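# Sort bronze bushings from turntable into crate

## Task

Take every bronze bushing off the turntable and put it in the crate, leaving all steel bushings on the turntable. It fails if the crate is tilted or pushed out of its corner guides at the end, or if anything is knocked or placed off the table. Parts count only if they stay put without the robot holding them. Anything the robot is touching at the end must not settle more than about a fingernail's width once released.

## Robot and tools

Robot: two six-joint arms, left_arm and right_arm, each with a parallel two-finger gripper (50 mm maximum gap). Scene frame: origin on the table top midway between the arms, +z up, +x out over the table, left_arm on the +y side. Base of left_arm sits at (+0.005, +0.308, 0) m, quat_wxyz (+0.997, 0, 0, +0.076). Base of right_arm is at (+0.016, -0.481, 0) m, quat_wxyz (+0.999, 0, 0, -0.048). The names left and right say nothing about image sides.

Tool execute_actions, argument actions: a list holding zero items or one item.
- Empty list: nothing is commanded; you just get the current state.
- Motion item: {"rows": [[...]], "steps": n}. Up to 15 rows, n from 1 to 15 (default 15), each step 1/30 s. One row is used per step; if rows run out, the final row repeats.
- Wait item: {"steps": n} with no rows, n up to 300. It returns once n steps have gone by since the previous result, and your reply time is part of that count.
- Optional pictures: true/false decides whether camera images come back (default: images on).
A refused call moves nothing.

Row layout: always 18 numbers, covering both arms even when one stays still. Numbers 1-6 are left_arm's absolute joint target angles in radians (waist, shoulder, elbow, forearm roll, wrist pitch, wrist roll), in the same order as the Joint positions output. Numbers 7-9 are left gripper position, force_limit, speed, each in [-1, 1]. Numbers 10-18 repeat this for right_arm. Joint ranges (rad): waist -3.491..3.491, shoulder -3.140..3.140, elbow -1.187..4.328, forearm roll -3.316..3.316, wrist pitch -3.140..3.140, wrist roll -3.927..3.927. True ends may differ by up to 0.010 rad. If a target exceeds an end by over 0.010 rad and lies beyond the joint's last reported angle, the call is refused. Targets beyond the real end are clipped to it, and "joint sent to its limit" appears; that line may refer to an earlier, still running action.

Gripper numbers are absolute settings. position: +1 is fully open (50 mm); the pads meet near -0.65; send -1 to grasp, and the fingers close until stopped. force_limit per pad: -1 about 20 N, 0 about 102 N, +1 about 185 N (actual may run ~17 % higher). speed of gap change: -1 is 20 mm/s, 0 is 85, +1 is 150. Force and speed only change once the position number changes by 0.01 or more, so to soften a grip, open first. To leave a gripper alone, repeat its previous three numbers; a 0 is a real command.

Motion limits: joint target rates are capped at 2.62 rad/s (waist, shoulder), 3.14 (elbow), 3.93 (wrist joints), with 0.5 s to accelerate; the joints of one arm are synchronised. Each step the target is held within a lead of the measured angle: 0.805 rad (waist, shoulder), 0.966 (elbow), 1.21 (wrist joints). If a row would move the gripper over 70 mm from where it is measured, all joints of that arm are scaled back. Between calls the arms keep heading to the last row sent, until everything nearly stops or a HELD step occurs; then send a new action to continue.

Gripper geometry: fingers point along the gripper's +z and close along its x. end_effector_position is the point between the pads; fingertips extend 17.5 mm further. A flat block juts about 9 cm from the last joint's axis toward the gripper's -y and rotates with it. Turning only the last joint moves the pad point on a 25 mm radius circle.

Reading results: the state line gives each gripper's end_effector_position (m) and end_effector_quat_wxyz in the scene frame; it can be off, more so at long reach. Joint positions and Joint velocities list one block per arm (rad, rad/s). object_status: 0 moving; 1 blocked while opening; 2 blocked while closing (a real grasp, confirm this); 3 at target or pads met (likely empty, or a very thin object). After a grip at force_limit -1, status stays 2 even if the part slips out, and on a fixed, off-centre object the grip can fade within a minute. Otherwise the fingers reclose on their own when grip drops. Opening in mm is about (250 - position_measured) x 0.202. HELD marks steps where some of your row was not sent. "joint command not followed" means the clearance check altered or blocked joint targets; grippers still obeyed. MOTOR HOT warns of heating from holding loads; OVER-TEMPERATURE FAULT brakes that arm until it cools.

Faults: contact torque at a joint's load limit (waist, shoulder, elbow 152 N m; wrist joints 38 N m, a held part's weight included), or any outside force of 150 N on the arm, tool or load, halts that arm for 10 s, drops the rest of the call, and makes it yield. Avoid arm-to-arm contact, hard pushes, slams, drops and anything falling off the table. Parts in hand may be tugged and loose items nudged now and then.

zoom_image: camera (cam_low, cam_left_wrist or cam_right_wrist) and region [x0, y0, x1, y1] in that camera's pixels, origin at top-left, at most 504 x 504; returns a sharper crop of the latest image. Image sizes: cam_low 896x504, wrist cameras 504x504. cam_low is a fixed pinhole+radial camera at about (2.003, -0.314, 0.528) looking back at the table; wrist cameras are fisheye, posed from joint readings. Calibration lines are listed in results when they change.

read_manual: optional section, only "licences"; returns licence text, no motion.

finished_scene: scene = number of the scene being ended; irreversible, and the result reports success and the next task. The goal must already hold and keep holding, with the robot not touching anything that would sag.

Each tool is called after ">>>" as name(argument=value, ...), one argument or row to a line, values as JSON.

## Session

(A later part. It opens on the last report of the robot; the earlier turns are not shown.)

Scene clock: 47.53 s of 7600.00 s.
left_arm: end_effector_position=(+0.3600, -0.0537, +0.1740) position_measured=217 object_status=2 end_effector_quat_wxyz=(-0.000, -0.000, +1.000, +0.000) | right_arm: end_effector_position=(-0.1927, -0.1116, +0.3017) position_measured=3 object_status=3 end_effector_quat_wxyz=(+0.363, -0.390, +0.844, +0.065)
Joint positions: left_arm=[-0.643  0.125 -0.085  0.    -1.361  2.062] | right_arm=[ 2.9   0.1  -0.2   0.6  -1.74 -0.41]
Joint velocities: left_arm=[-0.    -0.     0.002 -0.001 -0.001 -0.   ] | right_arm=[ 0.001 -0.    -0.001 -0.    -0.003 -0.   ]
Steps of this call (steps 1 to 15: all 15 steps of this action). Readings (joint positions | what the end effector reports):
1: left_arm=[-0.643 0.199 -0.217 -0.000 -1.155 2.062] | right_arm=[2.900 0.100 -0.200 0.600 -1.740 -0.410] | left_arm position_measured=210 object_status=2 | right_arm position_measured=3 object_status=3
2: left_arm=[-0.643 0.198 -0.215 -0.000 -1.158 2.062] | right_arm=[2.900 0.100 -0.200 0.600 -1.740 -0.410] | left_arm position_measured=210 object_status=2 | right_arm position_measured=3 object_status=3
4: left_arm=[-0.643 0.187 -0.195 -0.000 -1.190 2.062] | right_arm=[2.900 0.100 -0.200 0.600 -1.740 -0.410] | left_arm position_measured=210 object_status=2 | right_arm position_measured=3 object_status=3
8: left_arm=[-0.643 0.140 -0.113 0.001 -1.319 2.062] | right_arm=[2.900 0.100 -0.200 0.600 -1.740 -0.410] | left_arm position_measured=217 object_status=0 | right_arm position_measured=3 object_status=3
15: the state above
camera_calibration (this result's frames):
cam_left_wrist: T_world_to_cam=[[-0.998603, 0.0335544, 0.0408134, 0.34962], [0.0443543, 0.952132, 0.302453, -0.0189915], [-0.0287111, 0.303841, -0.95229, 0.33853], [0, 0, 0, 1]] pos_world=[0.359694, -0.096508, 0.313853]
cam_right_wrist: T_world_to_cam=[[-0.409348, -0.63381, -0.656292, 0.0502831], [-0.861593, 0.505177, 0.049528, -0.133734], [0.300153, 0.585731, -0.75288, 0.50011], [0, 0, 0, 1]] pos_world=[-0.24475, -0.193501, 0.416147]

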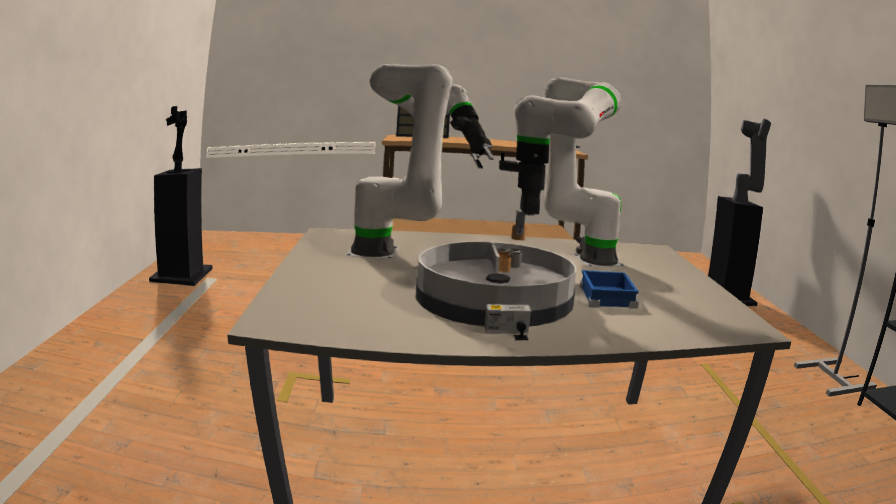

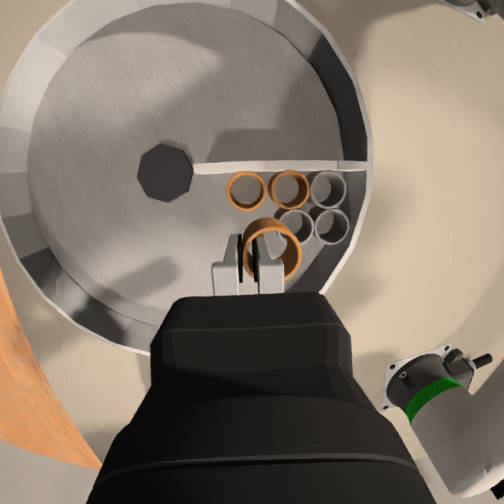

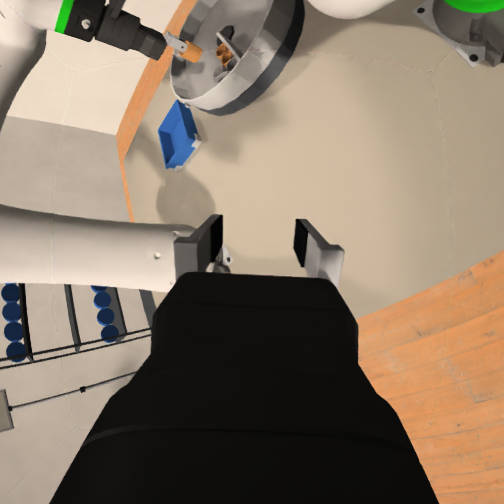

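Works. Moving above the crate.

>>> execute_actions(
  actions=[
    {"rows":[[0.006,-0.085,-0.31,0,-1.346,1.413,-1,-0.7,-0.5,2.9,0.1,-0.2,0.6,-1.74,-0.41,1,0,0]],"steps":15},
  ],
  pictures=false,
)

>>> execute_actions(
  actions=[
    {"steps":18},
  ],
)

Scene clock: 50.60 s of 7600.00 s.
left_arm: end_effector_position=(+0.4066, +0.0876, +0.1741) position_measured=217 object_status=2 end_effector_quat_wxyz=(-0.000, -0.000, +1.000, -0.000) | right_arm: end_effector_position=(-0.1927, -0.1116, +0.3017) position_measured=3 object_status=3 end_effector_quat_wxyz=(+0.363, -0.390, +0.844, +0.065)
Joint positions: left_arm=[-0.31   0.017 -0.2    0.    -1.353  1.729] | right_arm=[ 2.9   0.1  -0.2   0.6  -1.74 -0.41]
Joint velocities: left_arm=[ 0.89  -0.287 -0.307  0.     0.021 -0.883] | right_arm=[ 0.     0.     0.001 -0.     0.001 -0.   ]
Steps of this call (steps 1 to 15: the robot went on to your last target; steps 16 to 77: nothing new was sent; steps 78 to 92: all 15 steps of this action). Readings (joint positions | what the end effector reports):
78: left_arm=[-0.643 0.125 -0.085 0.000 -1.361 2.062] | right_arm=[2.900 0.100 -0.200 0.600 -1.740 -0.410] | left_arm position_measured=217 object_status=2 | right_arm position_measured=3 object_status=3
79: left_arm=[-0.641 0.125 -0.086 0.000 -1.361 2.060] | right_arm=[2.900 0.100 -0.200 0.600 -1.740 -0.410] | left_arm position_measured=217 object_status=2 | right_arm position_measured=3 object_status=3
81: left_arm=[-0.621 0.118 -0.093 0.000 -1.361 2.039] | right_arm=[2.900 0.100 -0.200 0.600 -1.740 -0.410] | left_arm position_measured=217 object_status=2 | right_arm position_measured=3 object_status=3
85: left_arm=[-0.516 0.084 -0.129 0.000 -1.358 1.935] | right_arm=[2.900 0.100 -0.200 0.600 -1.740 -0.410] | left_arm position_measured=217 object_status=2 | right_arm position_measured=3 object_status=3
92: the state above

Scene clock: 51.20 s of 7600.00 s.
left_arm: end_effector_position=(+0.4055, +0.2154, +0.1696) position_measured=217 object_status=2 end_effector_quat_wxyz=(-0.000, -0.000, +1.000, -0.000) | right_arm: end_effector_position=(-0.1927, -0.1116, +0.3017) position_measured=3 object_status=3 end_effector_quat_wxyz=(+0.363, -0.390, +0.844, +0.065)
Joint positions: left_arm=[ 0.006 -0.085 -0.31   0.    -1.346  1.413] | right_arm=[ 2.9   0.1  -0.2   0.6  -1.74 -0.41]
Joint velocities: left_arm=[-0.    -0.    -0.001  0.     0.    -0.001] | right_arm=[-0.    -0.     0.001 -0.    -0.    -0.   ]
Steps of this call (steps 1 to 18: the robot went on to your last target). Readings (joint positions | what the end effector reports):
1: left_arm=[-0.280 0.008 -0.211 0.000 -1.353 1.699] | right_arm=[2.900 0.100 -0.200 0.600 -1.740 -0.410] | left_arm position_measured=217 object_status=2 | right_arm position_measured=3 object_status=3
2: left_arm=[-0.250 -0.002 -0.221 0.000 -1.352 1.669] | right_arm=[2.900 0.100 -0.200 0.600 -1.740 -0.410] | left_arm position_measured=217 object_status=2 | right_arm position_measured=3 object_status=3
4: left_arm=[-0.189 -0.022 -0.243 0.000 -1.351 1.608] | right_arm=[2.900 0.100 -0.200 0.600 -1.740 -0.410] | left_arm position_measured=217 object_status=2 | right_arm position_measured=3 object_status=3
8: left_arm=[-0.067 -0.061 -0.285 0.000 -1.348 1.486] | right_arm=[2.900 0.100 -0.200 0.600 -1.740 -0.410] | left_arm position_measured=217 object_status=2 | right_arm position_measured=3 object_status=3
18: the state above
camera_calibration (this result's frames):
cam_left_wrist: T_world_to_cam=[[-0.998623, 0.0334571, 0.0403977, 0.386265], [0.0441301, 0.952195, 0.302285, -0.275825], [-0.028353, 0.303652, -0.952361, 0.253744], [0, 0, 0, 1]] pos_world=[0.4051, 0.172666, 0.30943]
cam_right_wrist: T_world_to_cam=[[-0.409348, -0.63381, -0.656292, 0.050283], [-0.861593, 0.505177, 0.0495277, -0.133734], [0.300153, 0.585731, -0.75288, 0.50011], [0, 0, 0, 1]] pos_world=[-0.24475, -0.193501, 0.416147]

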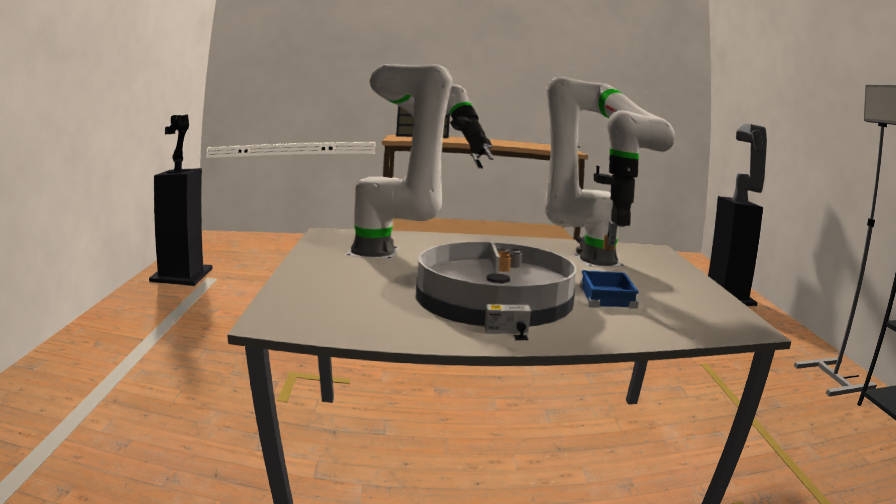

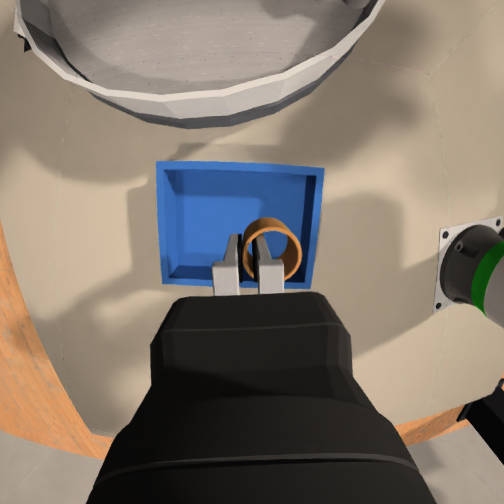

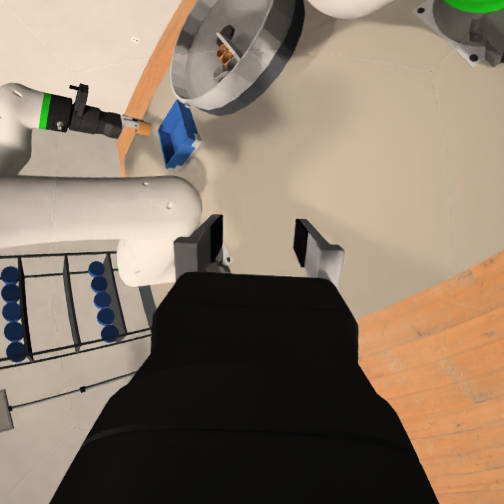

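>>> execute_actions(
  actions=[
    {"rows":[[0.028,-0.161,-0.398,0,-1.334,1.391,-1,-0.7,-0.5,2.9,0.1,-0.2,0.6,-1.74,-0.41,1,0,0]],"steps":12},
  ],
  pictures=false,
)

>>> execute_actions(
  actions=[
    {"rows":[[0.028,-0.045,-0.573,0,-1.043,1.391,-1,-0.7,-0.5,2.9,0.1,-0.2,0.6,-1.74,-0.41,1,0,0]],"steps":15},
  ],
  pictures=false,
)

>>> execute_actions(
  actions=[
    {"rows":[[0.028,-0.045,-0.573,0,-1.043,1.391,-0.3,-0.7,-0.5,2.9,0.1,-0.2,0.6,-1.74,-0.41,1,0,0]],"steps":8},
  ],
  pictures=false,
)

>>> execute_actions(
  actions=[
    {"rows":[[0.028,-0.161,-0.398,0,-1.334,1.391,-0.3,-0.7,-0.5,2.9,0.1,-0.2,0.6,-1.74,-0.41,1,0,0]],"steps":15},
  ],
)

>>> execute_actions(
  actions=[
    {"rows":[[-0.703,0.21,-0.03,0,-1.331,2.122,-0.12,-0.7,-0.5,2.9,0.1,-0.2,0.6,-1.74,-0.41,1,0,0]],"steps":15},
  ],
  pictures=false,
)

>>> execute_actions(
  actions=[
    {"steps":18},
  ],
  pictures=false,
)

>>> execute_actions(
  actions=[
    {"rows":[[-0.703,0.252,-0.1025,0,-1.2165,2.122,-0.12,-0.7,-0.5,2.9,0.1,-0.2,0.6,-1.74,-0.41,1,0,0]],"steps":13},
  ],
)

>>> zoom_image(
  camera="cam_left_wrist",
  region=[180,150,340,310],
)

Scene clock: 67.07 s of 7600.00 s.
left_arm: end_effector_position=(+0.3753, +0.2186, +0.1607) position_measured=217 object_status=2 end_effector_quat_wxyz=(-0.000, -0.000, +1.000, +0.000) | right_arm: end_effector_position=(-0.1927, -0.1116, +0.3017) position_measured=3 object_status=3 end_effector_quat_wxyz=(+0.363, -0.390, +0.844, +0.065)
Joint positions: left_arm=[ 0.028 -0.161 -0.398 -0.    -1.334  1.391] | right_arm=[ 2.9   0.1  -0.2   0.6  -1.74 -0.41]
Joint velocities: left_arm=[ 0.    -0.    -0.001 -0.     0.    -0.   ] | right_arm=[-0.001 -0.    -0.001  0.     0.001  0.001]
Steps of this call (steps 1 to 15: the robot went on to your last target; steps 16 to 464: nothing new was sent; steps 465 to 476: all 12 steps of this action). Readings (joint positions | what the end effector reports):
465: left_arm=[0.006 -0.085 -0.310 -0.000 -1.346 1.413] | right_arm=[2.900 0.100 -0.200 0.600 -1.740 -0.410] | left_arm position_measured=217 object_status=2 | right_arm position_measured=3 object_status=3
466: left_arm=[0.007 -0.087 -0.313 -0.000 -1.346 1.412] | right_arm=[2.900 0.100 -0.200 0.600 -1.740 -0.410] | left_arm position_measured=217 object_status=2 | right_arm position_measured=3 object_status=3
468: left_arm=[0.013 -0.108 -0.337 -0.000 -1.342 1.406] | right_arm=[2.900 0.100 -0.200 0.600 -1.740 -0.410] | left_arm position_measured=217 object_status=2 | right_arm position_measured=3 object_status=3
472: left_arm=[0.028 -0.160 -0.397 -0.000 -1.334 1.391] | right_arm=[2.900 0.100 -0.200 0.600 -1.740 -0.410] | left_arm position_measured=217 object_status=2 | right_arm position_measured=3 object_status=3
476: the state above

Scene clock: 67.57 s of 7600.00 s.
left_arm: end_effector_position=(+0.3760, +0.2187, +0.0501) position_measured=217 object_status=2 end_effector_quat_wxyz=(-0.000, -0.000, +1.000, +0.000) | right_arm: end_effector_position=(-0.1927, -0.1116, +0.3017) position_measured=3 object_status=3 end_effector_quat_wxyz=(+0.363, -0.390, +0.844, +0.065)
Joint positions: left_arm=[ 0.028 -0.045 -0.573 -0.    -1.043  1.391] | right_arm=[ 2.9   0.1  -0.2   0.6  -1.74 -0.41]
Joint velocities: left_arm=[ 0.    -0.    -0.001  0.     0.003 -0.   ] | right_arm=[-0.002  0.    -0.001 -0.     0.002 -0.   ]
Steps of this call (steps 1 to 15: all 15 steps of this action). Readings (joint positions | what the end effector reports):
1: left_arm=[0.028 -0.161 -0.398 -0.000 -1.334 1.391] | right_arm=[2.900 0.100 -0.200 0.600 -1.740 -0.410] | left_arm position_measured=217 object_status=2 | right_arm position_measured=3 object_status=3
2: left_arm=[0.028 -0.160 -0.400 -0.000 -1.330 1.391] | right_arm=[2.900 0.100 -0.200 0.600 -1.740 -0.410] | left_arm position_measured=217 object_status=2 | right_arm position_measured=3 object_status=3
4: left_arm=[0.028 -0.147 -0.419 -0.000 -1.299 1.391] | right_arm=[2.900 0.100 -0.200 0.600 -1.740 -0.410] | left_arm position_measured=217 object_status=2 | right_arm position_measured=3 object_status=3
8: left_arm=[0.028 -0.090 -0.505 -0.000 -1.157 1.391] | right_arm=[2.900 0.100 -0.200 0.600 -1.740 -0.410] | left_arm position_measured=217 object_status=2 | right_arm position_measured=3 object_status=3
15: the state above

Scene clock: 67.83 s of 7600.00 s.
left_arm: end_effector_position=(+0.3760, +0.2187, +0.0500) position_measured=198 object_status=0 end_effector_quat_wxyz=(-0.000, -0.000, +1.000, +0.000) | right_arm: end_effector_position=(-0.1927, -0.1116, +0.3017) position_measured=3 object_status=3 end_effector_quat_wxyz=(+0.363, -0.390, +0.844, +0.065)
Joint positions: left_arm=[ 0.028 -0.045 -0.573 -0.    -1.043  1.391] | right_arm=[ 2.9   0.1  -0.2   0.6  -1.74 -0.41]
Joint velocities: left_arm=[-0.     0.    -0.001  0.     0.    -0.   ] | right_arm=[0.001 0.    0.    0.    0.001 0.   ]
Steps of this call (steps 1 to 8: all 8 steps of this action). Readings (joint positions | what the end effector reports):
1: left_arm=[0.028 -0.045 -0.573 -0.000 -1.043 1.391] | right_arm=[2.900 0.100 -0.200 0.600 -1.740 -0.410] | left_arm position_measured=215 object_status=0 | right_arm position_measured=3 object_status=3
2: left_arm=[0.028 -0.045 -0.573 -0.000 -1.043 1.391] | right_arm=[2.900 0.100 -0.200 0.600 -1.740 -0.410] | left_arm position_measured=206 object_status=0 | right_arm position_measured=3 object_status=3
4: left_arm=[0.028 -0.045 -0.573 -0.000 -1.043 1.391] | right_arm=[2.900 0.100 -0.200 0.600 -1.740 -0.410] | left_arm position_measured=198 object_status=0 | right_arm position_measured=3 object_status=3
8: the state above

Scene clock: 68.33 s of 7600.00 s.
left_arm: end_effector_position=(+0.3753, +0.2185, +0.1606) position_measured=198 object_status=3 end_effector_quat_wxyz=(-0.000, -0.000, +1.000, -0.000) | right_arm: end_effector_position=(-0.1927, -0.1116, +0.3017) position_measured=3 object_status=3 end_effector_quat_wxyz=(+0.363, -0.390, +0.844, +0.065)
Joint positions: left_arm=[ 0.028 -0.161 -0.398 -0.    -1.334  1.391] | right_arm=[ 2.9   0.1  -0.2   0.6  -1.74 -0.41]
Joint velocities: left_arm=[-0.    -0.    -0.     0.    -0.006  0.   ] | right_arm=[-0.    -0.001  0.     0.    -0.001 -0.   ]
Steps of this call (steps 1 to 15: all 15 steps of this action). Readings (joint positions | what the end effector reports):
1: left_arm=[0.028 -0.045 -0.573 -0.000 -1.043 1.391] | right_arm=[2.900 0.100 -0.200 0.600 -1.740 -0.410] | left_arm position_measured=198 object_status=0 | right_arm position_measured=3 object_status=3
2: left_arm=[0.028 -0.046 -0.572 -0.000 -1.044 1.391] | right_arm=[2.900 0.100 -0.200 0.600 -1.740 -0.410] | left_arm position_measured=198 object_status=0 | right_arm position_measured=3 object_status=3
4: left_arm=[0.028 -0.057 -0.555 -0.000 -1.074 1.391] | right_arm=[2.900 0.100 -0.200 0.600 -1.740 -0.410] | left_arm position_measured=198 object_status=3 | right_arm position_measured=3 object_status=3
8: left_arm=[0.028 -0.114 -0.469 -0.000 -1.215 1.391] | right_arm=[2.900 0.100 -0.200 0.600 -1.740 -0.410] | left_arm position_measured=198 object_status=3 | right_arm position_measured=3 object_status=3
15: the state above
camera_calibration (this result's frames):
cam_left_wrist: T_world_to_cam=[[-0.998617, 0.0334739, 0.040531, 0.356325], [0.0441906, 0.952151, 0.302418, -0.274774], [-0.0284686, 0.303791, -0.952313, 0.243341], [0, 0, 0, 1]] pos_world=[0.374902, 0.175774, 0.300391]
cam_right_wrist: T_world_to_cam=[[-0.409348, -0.63381, -0.656292, 0.0502831], [-0.861593, 0.505177, 0.0495282, -0.133734], [0.300152, 0.585731, -0.75288, 0.50011], [0, 0, 0, 1]] pos_world=[-0.24475, -0.193501, 0.416147]

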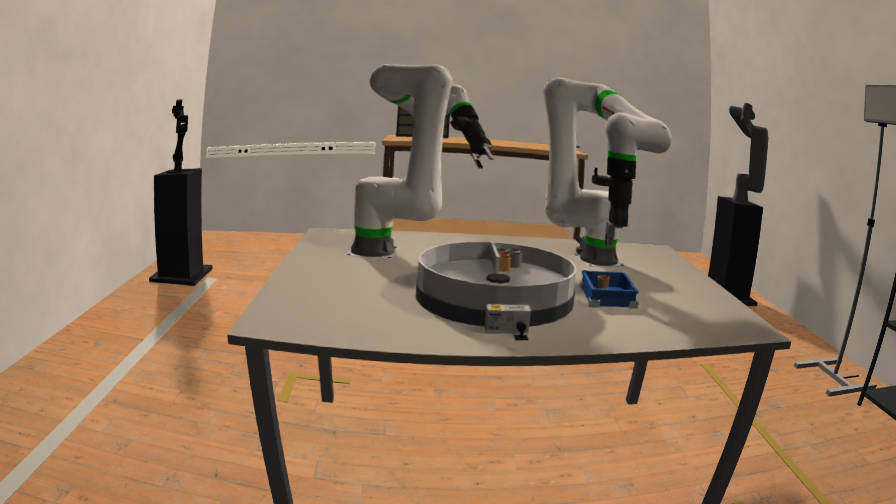

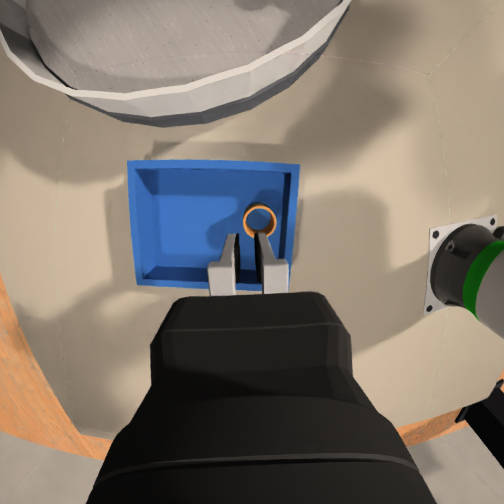

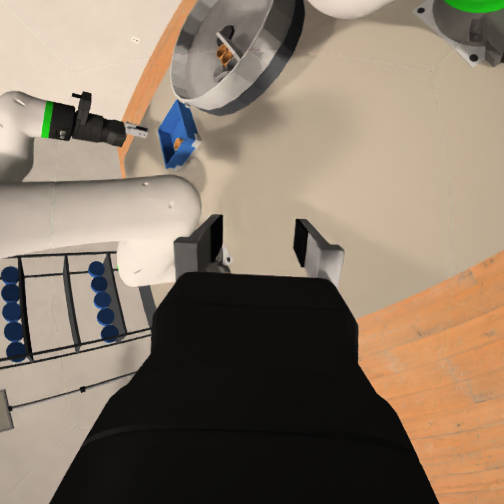

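Scene clock: 68.83 s of 7600.00 s.
left_arm: end_effector_position=(+0.4019, +0.0849, +0.1650) position_measured=171 object_status=3 end_effector_quat_wxyz=(-0.001, -0.000, +1.000, +0.000) | right_arm: end_effector_position=(-0.1927, -0.1116, +0.3017) position_measured=3 object_status=3 end_effector_quat_wxyz=(+0.363, -0.390, +0.844, +0.065)
Joint positions: left_arm=[-0.319  0.016 -0.223 -0.    -1.333  1.738] | right_arm=[ 2.9   0.1  -0.2   0.6  -1.74 -0.41]
Joint velocities: left_arm=[-0.879  0.442  0.441 -0.     0.004  0.873] | right_arm=[ 0.001  0.     0.001 -0.    -0.    -0.   ]
Steps of this call (steps 1 to 15: all 15 steps of this action). Readings (joint positions | what the end effector reports):
1: left_arm=[0.028 -0.161 -0.398 -0.000 -1.334 1.391] | right_arm=[2.900 0.100 -0.200 0.600 -1.740 -0.410] | left_arm position_measured=195 object_status=0 | right_arm position_measured=3 object_status=3
2: left_arm=[0.026 -0.160 -0.397 -0.000 -1.334 1.392] | right_arm=[2.900 0.100 -0.200 0.600 -1.740 -0.410] | left_arm position_measured=186 object_status=0 | right_arm position_measured=3 object_status=3
4: left_arm=[0.006 -0.149 -0.387 -0.000 -1.334 1.413] | right_arm=[2.900 0.100 -0.200 0.600 -1.740 -0.410] | left_arm position_measured=171 object_status=0 | right_arm position_measured=3 object_status=3
8: left_arm=[-0.103 -0.093 -0.332 -0.000 -1.334 1.522] | right_arm=[2.900 0.100 -0.200 0.600 -1.740 -0.410] | left_arm position_measured=171 object_status=0 | right_arm position_measured=3 object_status=3
15: the state above

Scene clock: 69.43 s of 7600.00 s.
left_arm: end_effector_position=(+0.3662, -0.0907, +0.1558) position_measured=171 object_status=3 end_effector_quat_wxyz=(-0.000, -0.000, +1.000, +0.000) | right_arm: end_effector_position=(-0.1927, -0.1116, +0.3017) position_measured=3 object_status=3 end_effector_quat_wxyz=(+0.363, -0.390, +0.844, +0.065)
Joint positions: left_arm=[-0.703  0.21  -0.03  -0.    -1.331  2.122] | right_arm=[ 2.9   0.1  -0.2   0.6  -1.74 -0.41]
Joint velocities: left_arm=[ 0.     0.     0.001  0.001 -0.     0.003] | right_arm=[ 0.001 -0.    -0.     0.     0.     0.   ]
Steps of this call (steps 1 to 18: the robot went on to your last target). Readings (joint positions | what the end effector reports):
1: left_arm=[-0.348 0.031 -0.208 -0.000 -1.333 1.767] | right_arm=[2.900 0.100 -0.200 0.600 -1.740 -0.410] | left_arm position_measured=171 object_status=3 | right_arm position_measured=3 object_status=3
2: left_arm=[-0.378 0.046 -0.194 -0.000 -1.333 1.796] | right_arm=[2.900 0.100 -0.200 0.600 -1.740 -0.410] | left_arm position_measured=171 object_status=3 | right_arm position_measured=3 object_status=3
4: left_arm=[-0.435 0.075 -0.165 -0.000 -1.332 1.854] | right_arm=[2.900 0.100 -0.200 0.600 -1.740 -0.410] | left_arm position_measured=171 object_status=3 | right_arm position_measured=3 object_status=3
8: left_arm=[-0.548 0.132 -0.108 -0.000 -1.332 1.967] | right_arm=[2.900 0.100 -0.200 0.600 -1.740 -0.410] | left_arm position_measured=171 object_status=3 | right_arm position_measured=3 object_status=3
18: the state above

Scene clock: 69.87 s of 7600.00 s.
left_arm: end_effector_position=(+0.3682, -0.0920, +0.1048) position_measured=171 object_status=3 end_effector_quat_wxyz=(-0.000, -0.000, +1.000, +0.000) | right_arm: end_effector_position=(-0.1927, -0.1116, +0.3017) position_measured=3 object_status=3 end_effector_quat_wxyz=(+0.363, -0.390, +0.844, +0.065)
Joint positions: left_arm=[-0.703  0.252 -0.102  0.    -1.217  2.122] | right_arm=[ 2.9   0.1  -0.2   0.6  -1.74 -0.41]
Joint velocities: left_arm=[-0.    -0.    -0.    -0.     0.001 -0.   ] | right_arm=[-0.     0.001  0.    -0.     0.001  0.   ]
Steps of this call (steps 1 to 13: all 13 steps of this action). Readings (joint positions | what the end effector reports):
1: left_arm=[-0.703 0.210 -0.030 -0.000 -1.331 2.122] | right_arm=[2.900 0.100 -0.200 0.600 -1.740 -0.410] | left_arm position_measured=171 object_status=3 | right_arm position_measured=3 object_status=3
2: left_arm=[-0.703 0.211 -0.032 0.000 -1.327 2.122] | right_arm=[2.900 0.100 -0.200 0.600 -1.740 -0.410] | left_arm position_measured=171 object_status=3 | right_arm position_measured=3 object_status=3
4: left_arm=[-0.703 0.222 -0.052 0.000 -1.296 2.122] | right_arm=[2.900 0.100 -0.200 0.600 -1.740 -0.410] | left_arm position_measured=171 object_status=3 | right_arm position_measured=3 object_status=3
8: left_arm=[-0.703 0.252 -0.101 0.000 -1.219 2.122] | right_arm=[2.900 0.100 -0.200 0.600 -1.740 -0.410] | left_arm position_measured=171 object_status=3 | right_arm position_measured=3 object_status=3
13: the state above
camera_calibration (this result's frames):
cam_left_wrist: T_world_to_cam=[[-0.998619, 0.0334198, 0.0405297, 0.361923], [0.04414, 0.952138, 0.302464, 0.0381375], [-0.0284816, 0.303835, -0.952299, 0.28438], [0, 0, 0, 1]] pos_world=[0.36784, -0.134812, 0.24461]
cam_right_wrist: T_world_to_cam=[[-0.409348, -0.63381, -0.656292, 0.050283], [-0.861593, 0.505177, 0.0495282, -0.133734], [0.300152, 0.585731, -0.75288, 0.50011], [0, 0, 0, 1]] pos_world=[-0.24475, -0.193501, 0.416147]

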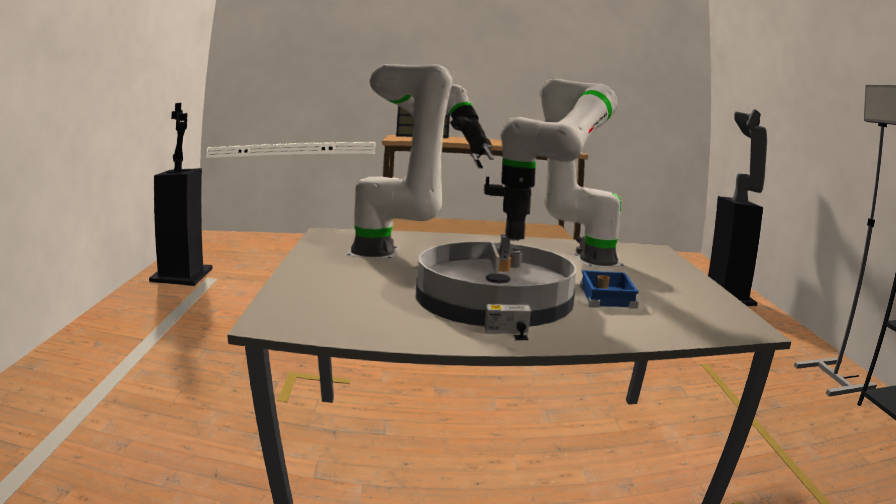

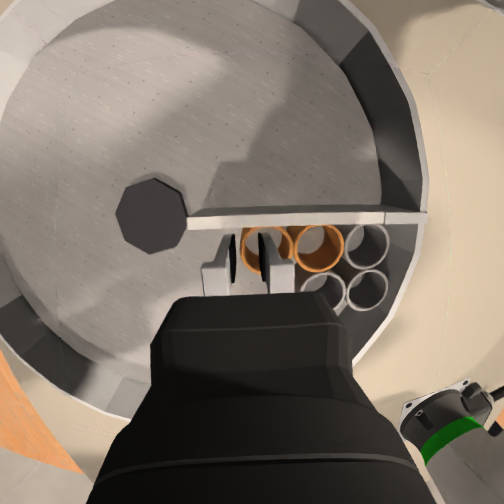

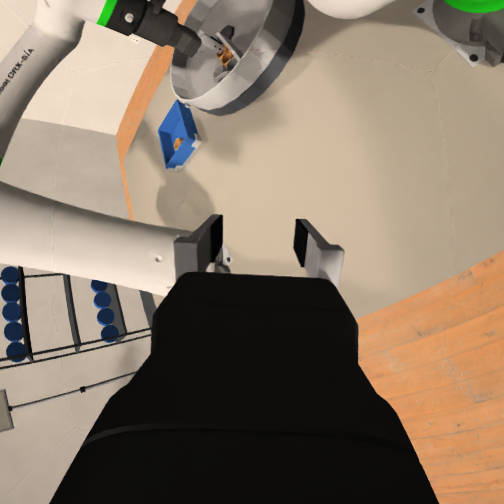

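Region (180, 150, 340, 310) of cam_left_wrist's 504x504 image, scaled by 3.150, with more detail than that image has.

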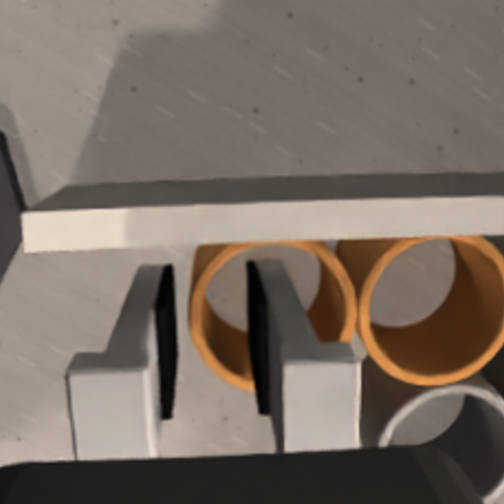

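>>> execute_actions(
  actions=[
    {"rows":[[-0.703,0.271,-0.1315,0,-1.1685,2.122,-0.12,-0.7,-0.5,2.9,0.1,-0.2,0.6,-1.74,-0.41,1,0,0]],"steps":12},
  ],
  pictures=false,
)

>>> execute_actions(
  actions=[
    {"rows":[[-0.703,0.271,-0.1315,0,-1.1685,2.122,-1,-0.7,-0.5,2.9,0.1,-0.2,0.6,-1.74,-0.41,1,0,0]],"steps":14},
  ],
  pictures=false,
)

>>> execute_actions(
  actions=[
    {"rows":[[-0.703,0.205,-0.008,0,-1.358,2.122,-1,-0.7,-0.5,2.9,0.1,-0.2,0.6,-1.74,-0.41,1,0,0]],"steps":15},
  ],
  pictures=false,
)

>>> execute_actions(
  actions=[
    {"rows":[[0.01,-0.034,-0.288,0,-1.317,1.409,-1,-0.7,-0.5,2.9,0.1,-0.2,0.6,-1.74,-0.41,1,0,0]],"steps":15},
  ],
  pictures=false,
)

>>> execute_actions(
  actions=[
    {"steps":20},
  ],
)

Scene clock: 76.93 s of 7600.00 s.
left_arm: end_effector_position=(+0.3682, -0.0919, +0.0836) position_measured=171 object_status=3 end_effector_quat_wxyz=(-0.000, -0.000, +1.000, +0.000) | right_arm: end_effector_position=(-0.1927, -0.1116, +0.3017) position_measured=3 object_status=3 end_effector_quat_wxyz=(+0.363, -0.390, +0.844, +0.065)
Joint positions: left_arm=[-0.703  0.271 -0.131 -0.    -1.169  2.122] | right_arm=[ 2.9   0.1  -0.2   0.6  -1.74 -0.41]
Joint velocities: left_arm=[-0.  0.  0. -0. -0. -0.] | right_arm=[-0.002 -0.     0.001  0.     0.     0.   ]
Steps of this call (steps 1 to 15: the robot went on to your last target; steps 16 to 200: nothing new was sent; steps 201 to 212: all 12 steps of this action). Readings (joint positions | what the end effector reports):
201: left_arm=[-0.703 0.252 -0.103 -0.000 -1.216 2.122] | right_arm=[2.900 0.100 -0.200 0.600 -1.740 -0.410] | left_arm position_measured=171 object_status=3 | right_arm position_measured=3 object_status=3
202: left_arm=[-0.703 0.253 -0.104 -0.000 -1.213 2.122] | right_arm=[2.900 0.100 -0.200 0.600 -1.740 -0.410] | left_arm position_measured=171 object_status=3 | right_arm position_measured=3 object_status=3
204: left_arm=[-0.703 0.264 -0.121 -0.000 -1.186 2.122] | right_arm=[2.900 0.100 -0.200 0.600 -1.740 -0.410] | left_arm position_measured=171 object_status=3 | right_arm position_measured=3 object_status=3
208: left_arm=[-0.703 0.271 -0.131 -0.000 -1.169 2.122] | right_arm=[2.900 0.100 -0.200 0.600 -1.740 -0.410] | left_arm position_measured=171 object_status=3 | right_arm position_measured=3 object_status=3
212: the state above

Scene clock: 77.40 s of 7600.00 s.
left_arm: end_effector_position=(+0.3681, -0.0919, +0.0836) position_measured=218 object_status=2 end_effector_quat_wxyz=(-0.000, -0.000, +1.000, +0.000) | right_arm: end_effector_position=(-0.1927, -0.1116, +0.3017) position_measured=3 object_status=3 end_effector_quat_wxyz=(+0.363, -0.390, +0.844, +0.065)
Joint positions: left_arm=[-0.703  0.271 -0.132 -0.    -1.168  2.122] | right_arm=[ 2.9   0.1  -0.2   0.6  -1.74 -0.41]
Joint velocities: left_arm=[-0.    -0.     0.     0.001  0.     0.   ] | right_arm=[-0.     0.     0.001 -0.     0.     0.   ]
Steps of this call (steps 1 to 14: all 14 steps of this action). Readings (joint positions | what the end effector reports):
1: left_arm=[-0.703 0.271 -0.131 -0.000 -1.169 2.122] | right_arm=[2.900 0.100 -0.200 0.600 -1.740 -0.410] | left_arm position_measured=173 object_status=0 | right_arm position_measured=3 object_status=3
2: left_arm=[-0.703 0.271 -0.131 -0.000 -1.169 2.122] | right_arm=[2.900 0.100 -0.200 0.600 -1.740 -0.410] | left_arm position_measured=182 object_status=0 | right_arm position_measured=3 object_status=3
4: left_arm=[-0.703 0.271 -0.131 -0.000 -1.168 2.122] | right_arm=[2.900 0.100 -0.200 0.600 -1.740 -0.410] | left_arm position_measured=199 object_status=0 | right_arm position_measured=3 object_status=3
8: left_arm=[-0.703 0.271 -0.132 -0.000 -1.168 2.122] | right_arm=[2.900 0.100 -0.200 0.600 -1.740 -0.410] | left_arm position_measured=218 object_status=0 | right_arm position_measured=3 object_status=3
14: the state above

Scene clock: 77.90 s of 7600.00 s.
left_arm: end_effector_position=(+0.3667, -0.0912, +0.1676) position_measured=218 object_status=2 end_effector_quat_wxyz=(-0.000, -0.000, +1.000, -0.000) | right_arm: end_effector_position=(-0.1927, -0.1116, +0.3017) position_measured=3 object_status=3 end_effector_quat_wxyz=(+0.363, -0.390, +0.844, +0.065)
Joint positions: left_arm=[-0.703  0.205 -0.008  0.    -1.358  2.122] | right_arm=[ 2.9   0.1  -0.2   0.6  -1.74 -0.41]
Joint velocities: left_arm=[ 0.    -0.     0.001 -0.002 -0.001  0.   ] | right_arm=[ 0.     0.001  0.002 -0.     0.001 -0.   ]
Steps of this call (steps 1 to 15: all 15 steps of this action). Readings (joint positions | what the end effector reports):
1: left_arm=[-0.703 0.271 -0.132 -0.000 -1.168 2.122] | right_arm=[2.900 0.100 -0.200 0.600 -1.740 -0.410] | left_arm position_measured=218 object_status=2 | right_arm position_measured=3 object_status=3
2: left_arm=[-0.703 0.270 -0.130 -0.000 -1.171 2.122] | right_arm=[2.900 0.100 -0.200 0.600 -1.740 -0.410] | left_arm position_measured=218 object_status=2 | right_arm position_measured=3 object_status=3
4: left_arm=[-0.703 0.260 -0.110 -0.000 -1.203 2.122] | right_arm=[2.900 0.100 -0.200 0.600 -1.740 -0.410] | left_arm position_measured=218 object_status=2 | right_arm position_measured=3 object_status=3
8: left_arm=[-0.703 0.215 -0.028 0.001 -1.326 2.122] | right_arm=[2.900 0.100 -0.200 0.600 -1.740 -0.410] | left_arm position_measured=218 object_status=2 | right_arm position_measured=3 object_status=3
15: the state above

Scene clock: 78.40 s of 7600.00 s.
left_arm: end_effector_position=(+0.4220, +0.0522, +0.1659) position_measured=218 object_status=2 end_effector_quat_wxyz=(-0.000, -0.000, +1.000, +0.000) | right_arm: end_effector_position=(-0.1927, -0.1116, +0.3017) position_measured=3 object_status=3 end_effector_quat_wxyz=(+0.363, -0.390, +0.844, +0.065)
Joint positions: left_arm=[-0.382  0.098 -0.135  0.    -1.339  1.802] | right_arm=[ 2.9   0.1  -0.2   0.6  -1.74 -0.41]
Joint velocities: left_arm=[ 0.848 -0.283 -0.33   0.     0.046 -0.842] | right_arm=[ 0.001  0.    -0.     0.    -0.001  0.   ]
Steps of this call (steps 1 to 15: all 15 steps of this action). Readings (joint positions | what the end effector reports):
1: left_arm=[-0.703 0.205 -0.008 0.000 -1.358 2.122] | right_arm=[2.900 0.100 -0.200 0.600 -1.740 -0.410] | left_arm position_measured=218 object_status=2 | right_arm position_measured=3 object_status=3
2: left_arm=[-0.701 0.204 -0.009 0.000 -1.358 2.121] | right_arm=[2.900 0.100 -0.200 0.600 -1.740 -0.410] | left_arm position_measured=218 object_status=2 | right_arm position_measured=3 object_status=3
4: left_arm=[-0.681 0.197 -0.018 0.000 -1.355 2.100] | right_arm=[2.900 0.100 -0.200 0.600 -1.740 -0.410] | left_arm position_measured=218 object_status=2 | right_arm position_measured=3 object_status=3
8: left_arm=[-0.579 0.163 -0.059 0.000 -1.349 1.998] | right_arm=[2.900 0.100 -0.200 0.600 -1.740 -0.410] | left_arm position_measured=218 object_status=2 | right_arm position_measured=3 object_status=3
15: the state above

Scene clock: 79.07 s of 7600.00 s.
left_arm: end_effector_position=(+0.4234, +0.2200, +0.1587) position_measured=218 object_status=2 end_effector_quat_wxyz=(-0.000, -0.000, +1.000, +0.000) | right_arm: end_effector_position=(-0.1927, -0.1116, +0.3017) position_measured=3 object_status=3 end_effector_quat_wxyz=(+0.363, -0.390, +0.844, +0.065)
Joint positions: left_arm=[ 0.01  -0.034 -0.288 -0.    -1.317  1.409] | right_arm=[ 2.9   0.1  -0.2   0.6  -1.74 -0.41]
Joint velocities: left_arm=[-0. -0. -0.  0. -0. -0.] | right_arm=[-0.001  0.    -0.001 -0.     0.001 -0.   ]
Steps of this call (steps 1 to 20: the robot went on to your last target). Readings (joint positions | what the end effector reports):
1: left_arm=[-0.354 0.088 -0.146 0.000 -1.337 1.773] | right_arm=[2.900 0.100 -0.200 0.600 -1.740 -0.410] | left_arm position_measured=218 object_status=2 | right_arm position_measured=3 object_status=3
2: left_arm=[-0.325 0.078 -0.158 0.000 -1.335 1.744] | right_arm=[2.900 0.100 -0.200 0.600 -1.740 -0.410] | left_arm position_measured=218 object_status=2 | right_arm position_measured=3 object_status=3
4: left_arm=[-0.267 0.059 -0.180 0.000 -1.332 1.686] | right_arm=[2.900 0.100 -0.200 0.600 -1.740 -0.410] | left_arm position_measured=218 object_status=2 | right_arm position_measured=3 object_status=3
8: left_arm=[-0.148 0.019 -0.227 0.000 -1.326 1.567] | right_arm=[2.900 0.100 -0.200 0.600 -1.740 -0.410] | left_arm position_measured=218 object_status=2 | right_arm position_measured=3 object_status=3
20: the state above
camera_calibration (this result's frames):
cam_left_wrist: T_world_to_cam=[[-0.998621, 0.0334892, 0.0404357, 0.404445], [0.0441784, 0.952128, 0.302492, -0.277707], [-0.0283697, 0.303861, -0.952294, 0.242433], [0, 0, 0, 1]] pos_world=[0.423034, 0.177202, 0.298518]
cam_right_wrist: T_world_to_cam=[[-0.409348, -0.63381, -0.656292, 0.0502831], [-0.861593, 0.505177, 0.0495282, -0.133734], [0.300153, 0.585731, -0.75288, 0.50011], [0, 0, 0, 1]] pos_world=[-0.24475, -0.193501, 0.416147]

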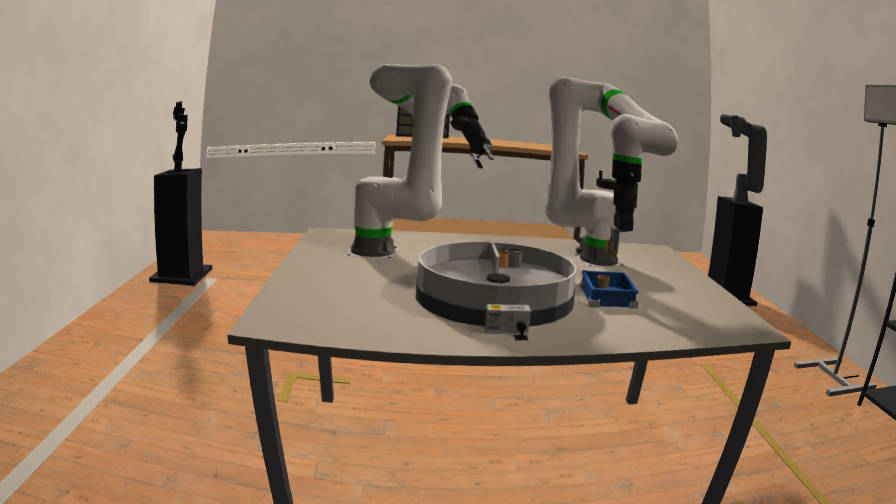

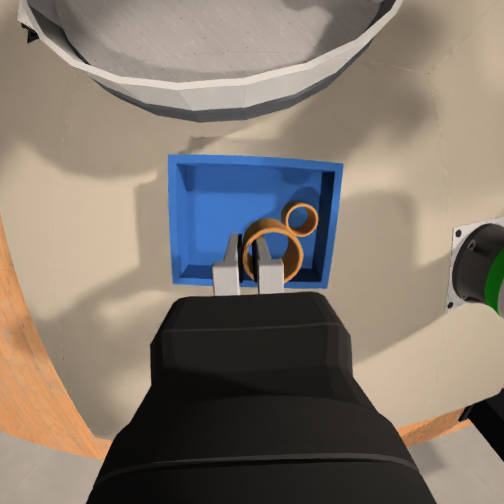

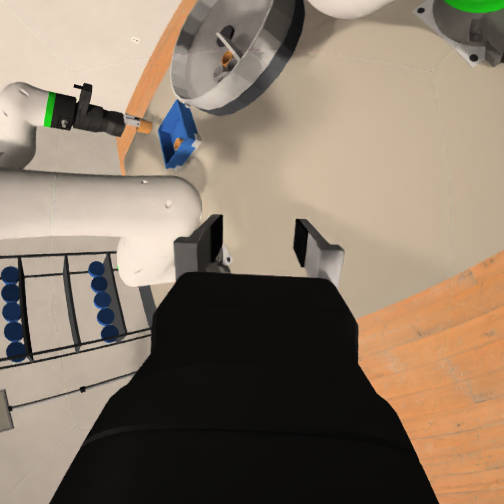

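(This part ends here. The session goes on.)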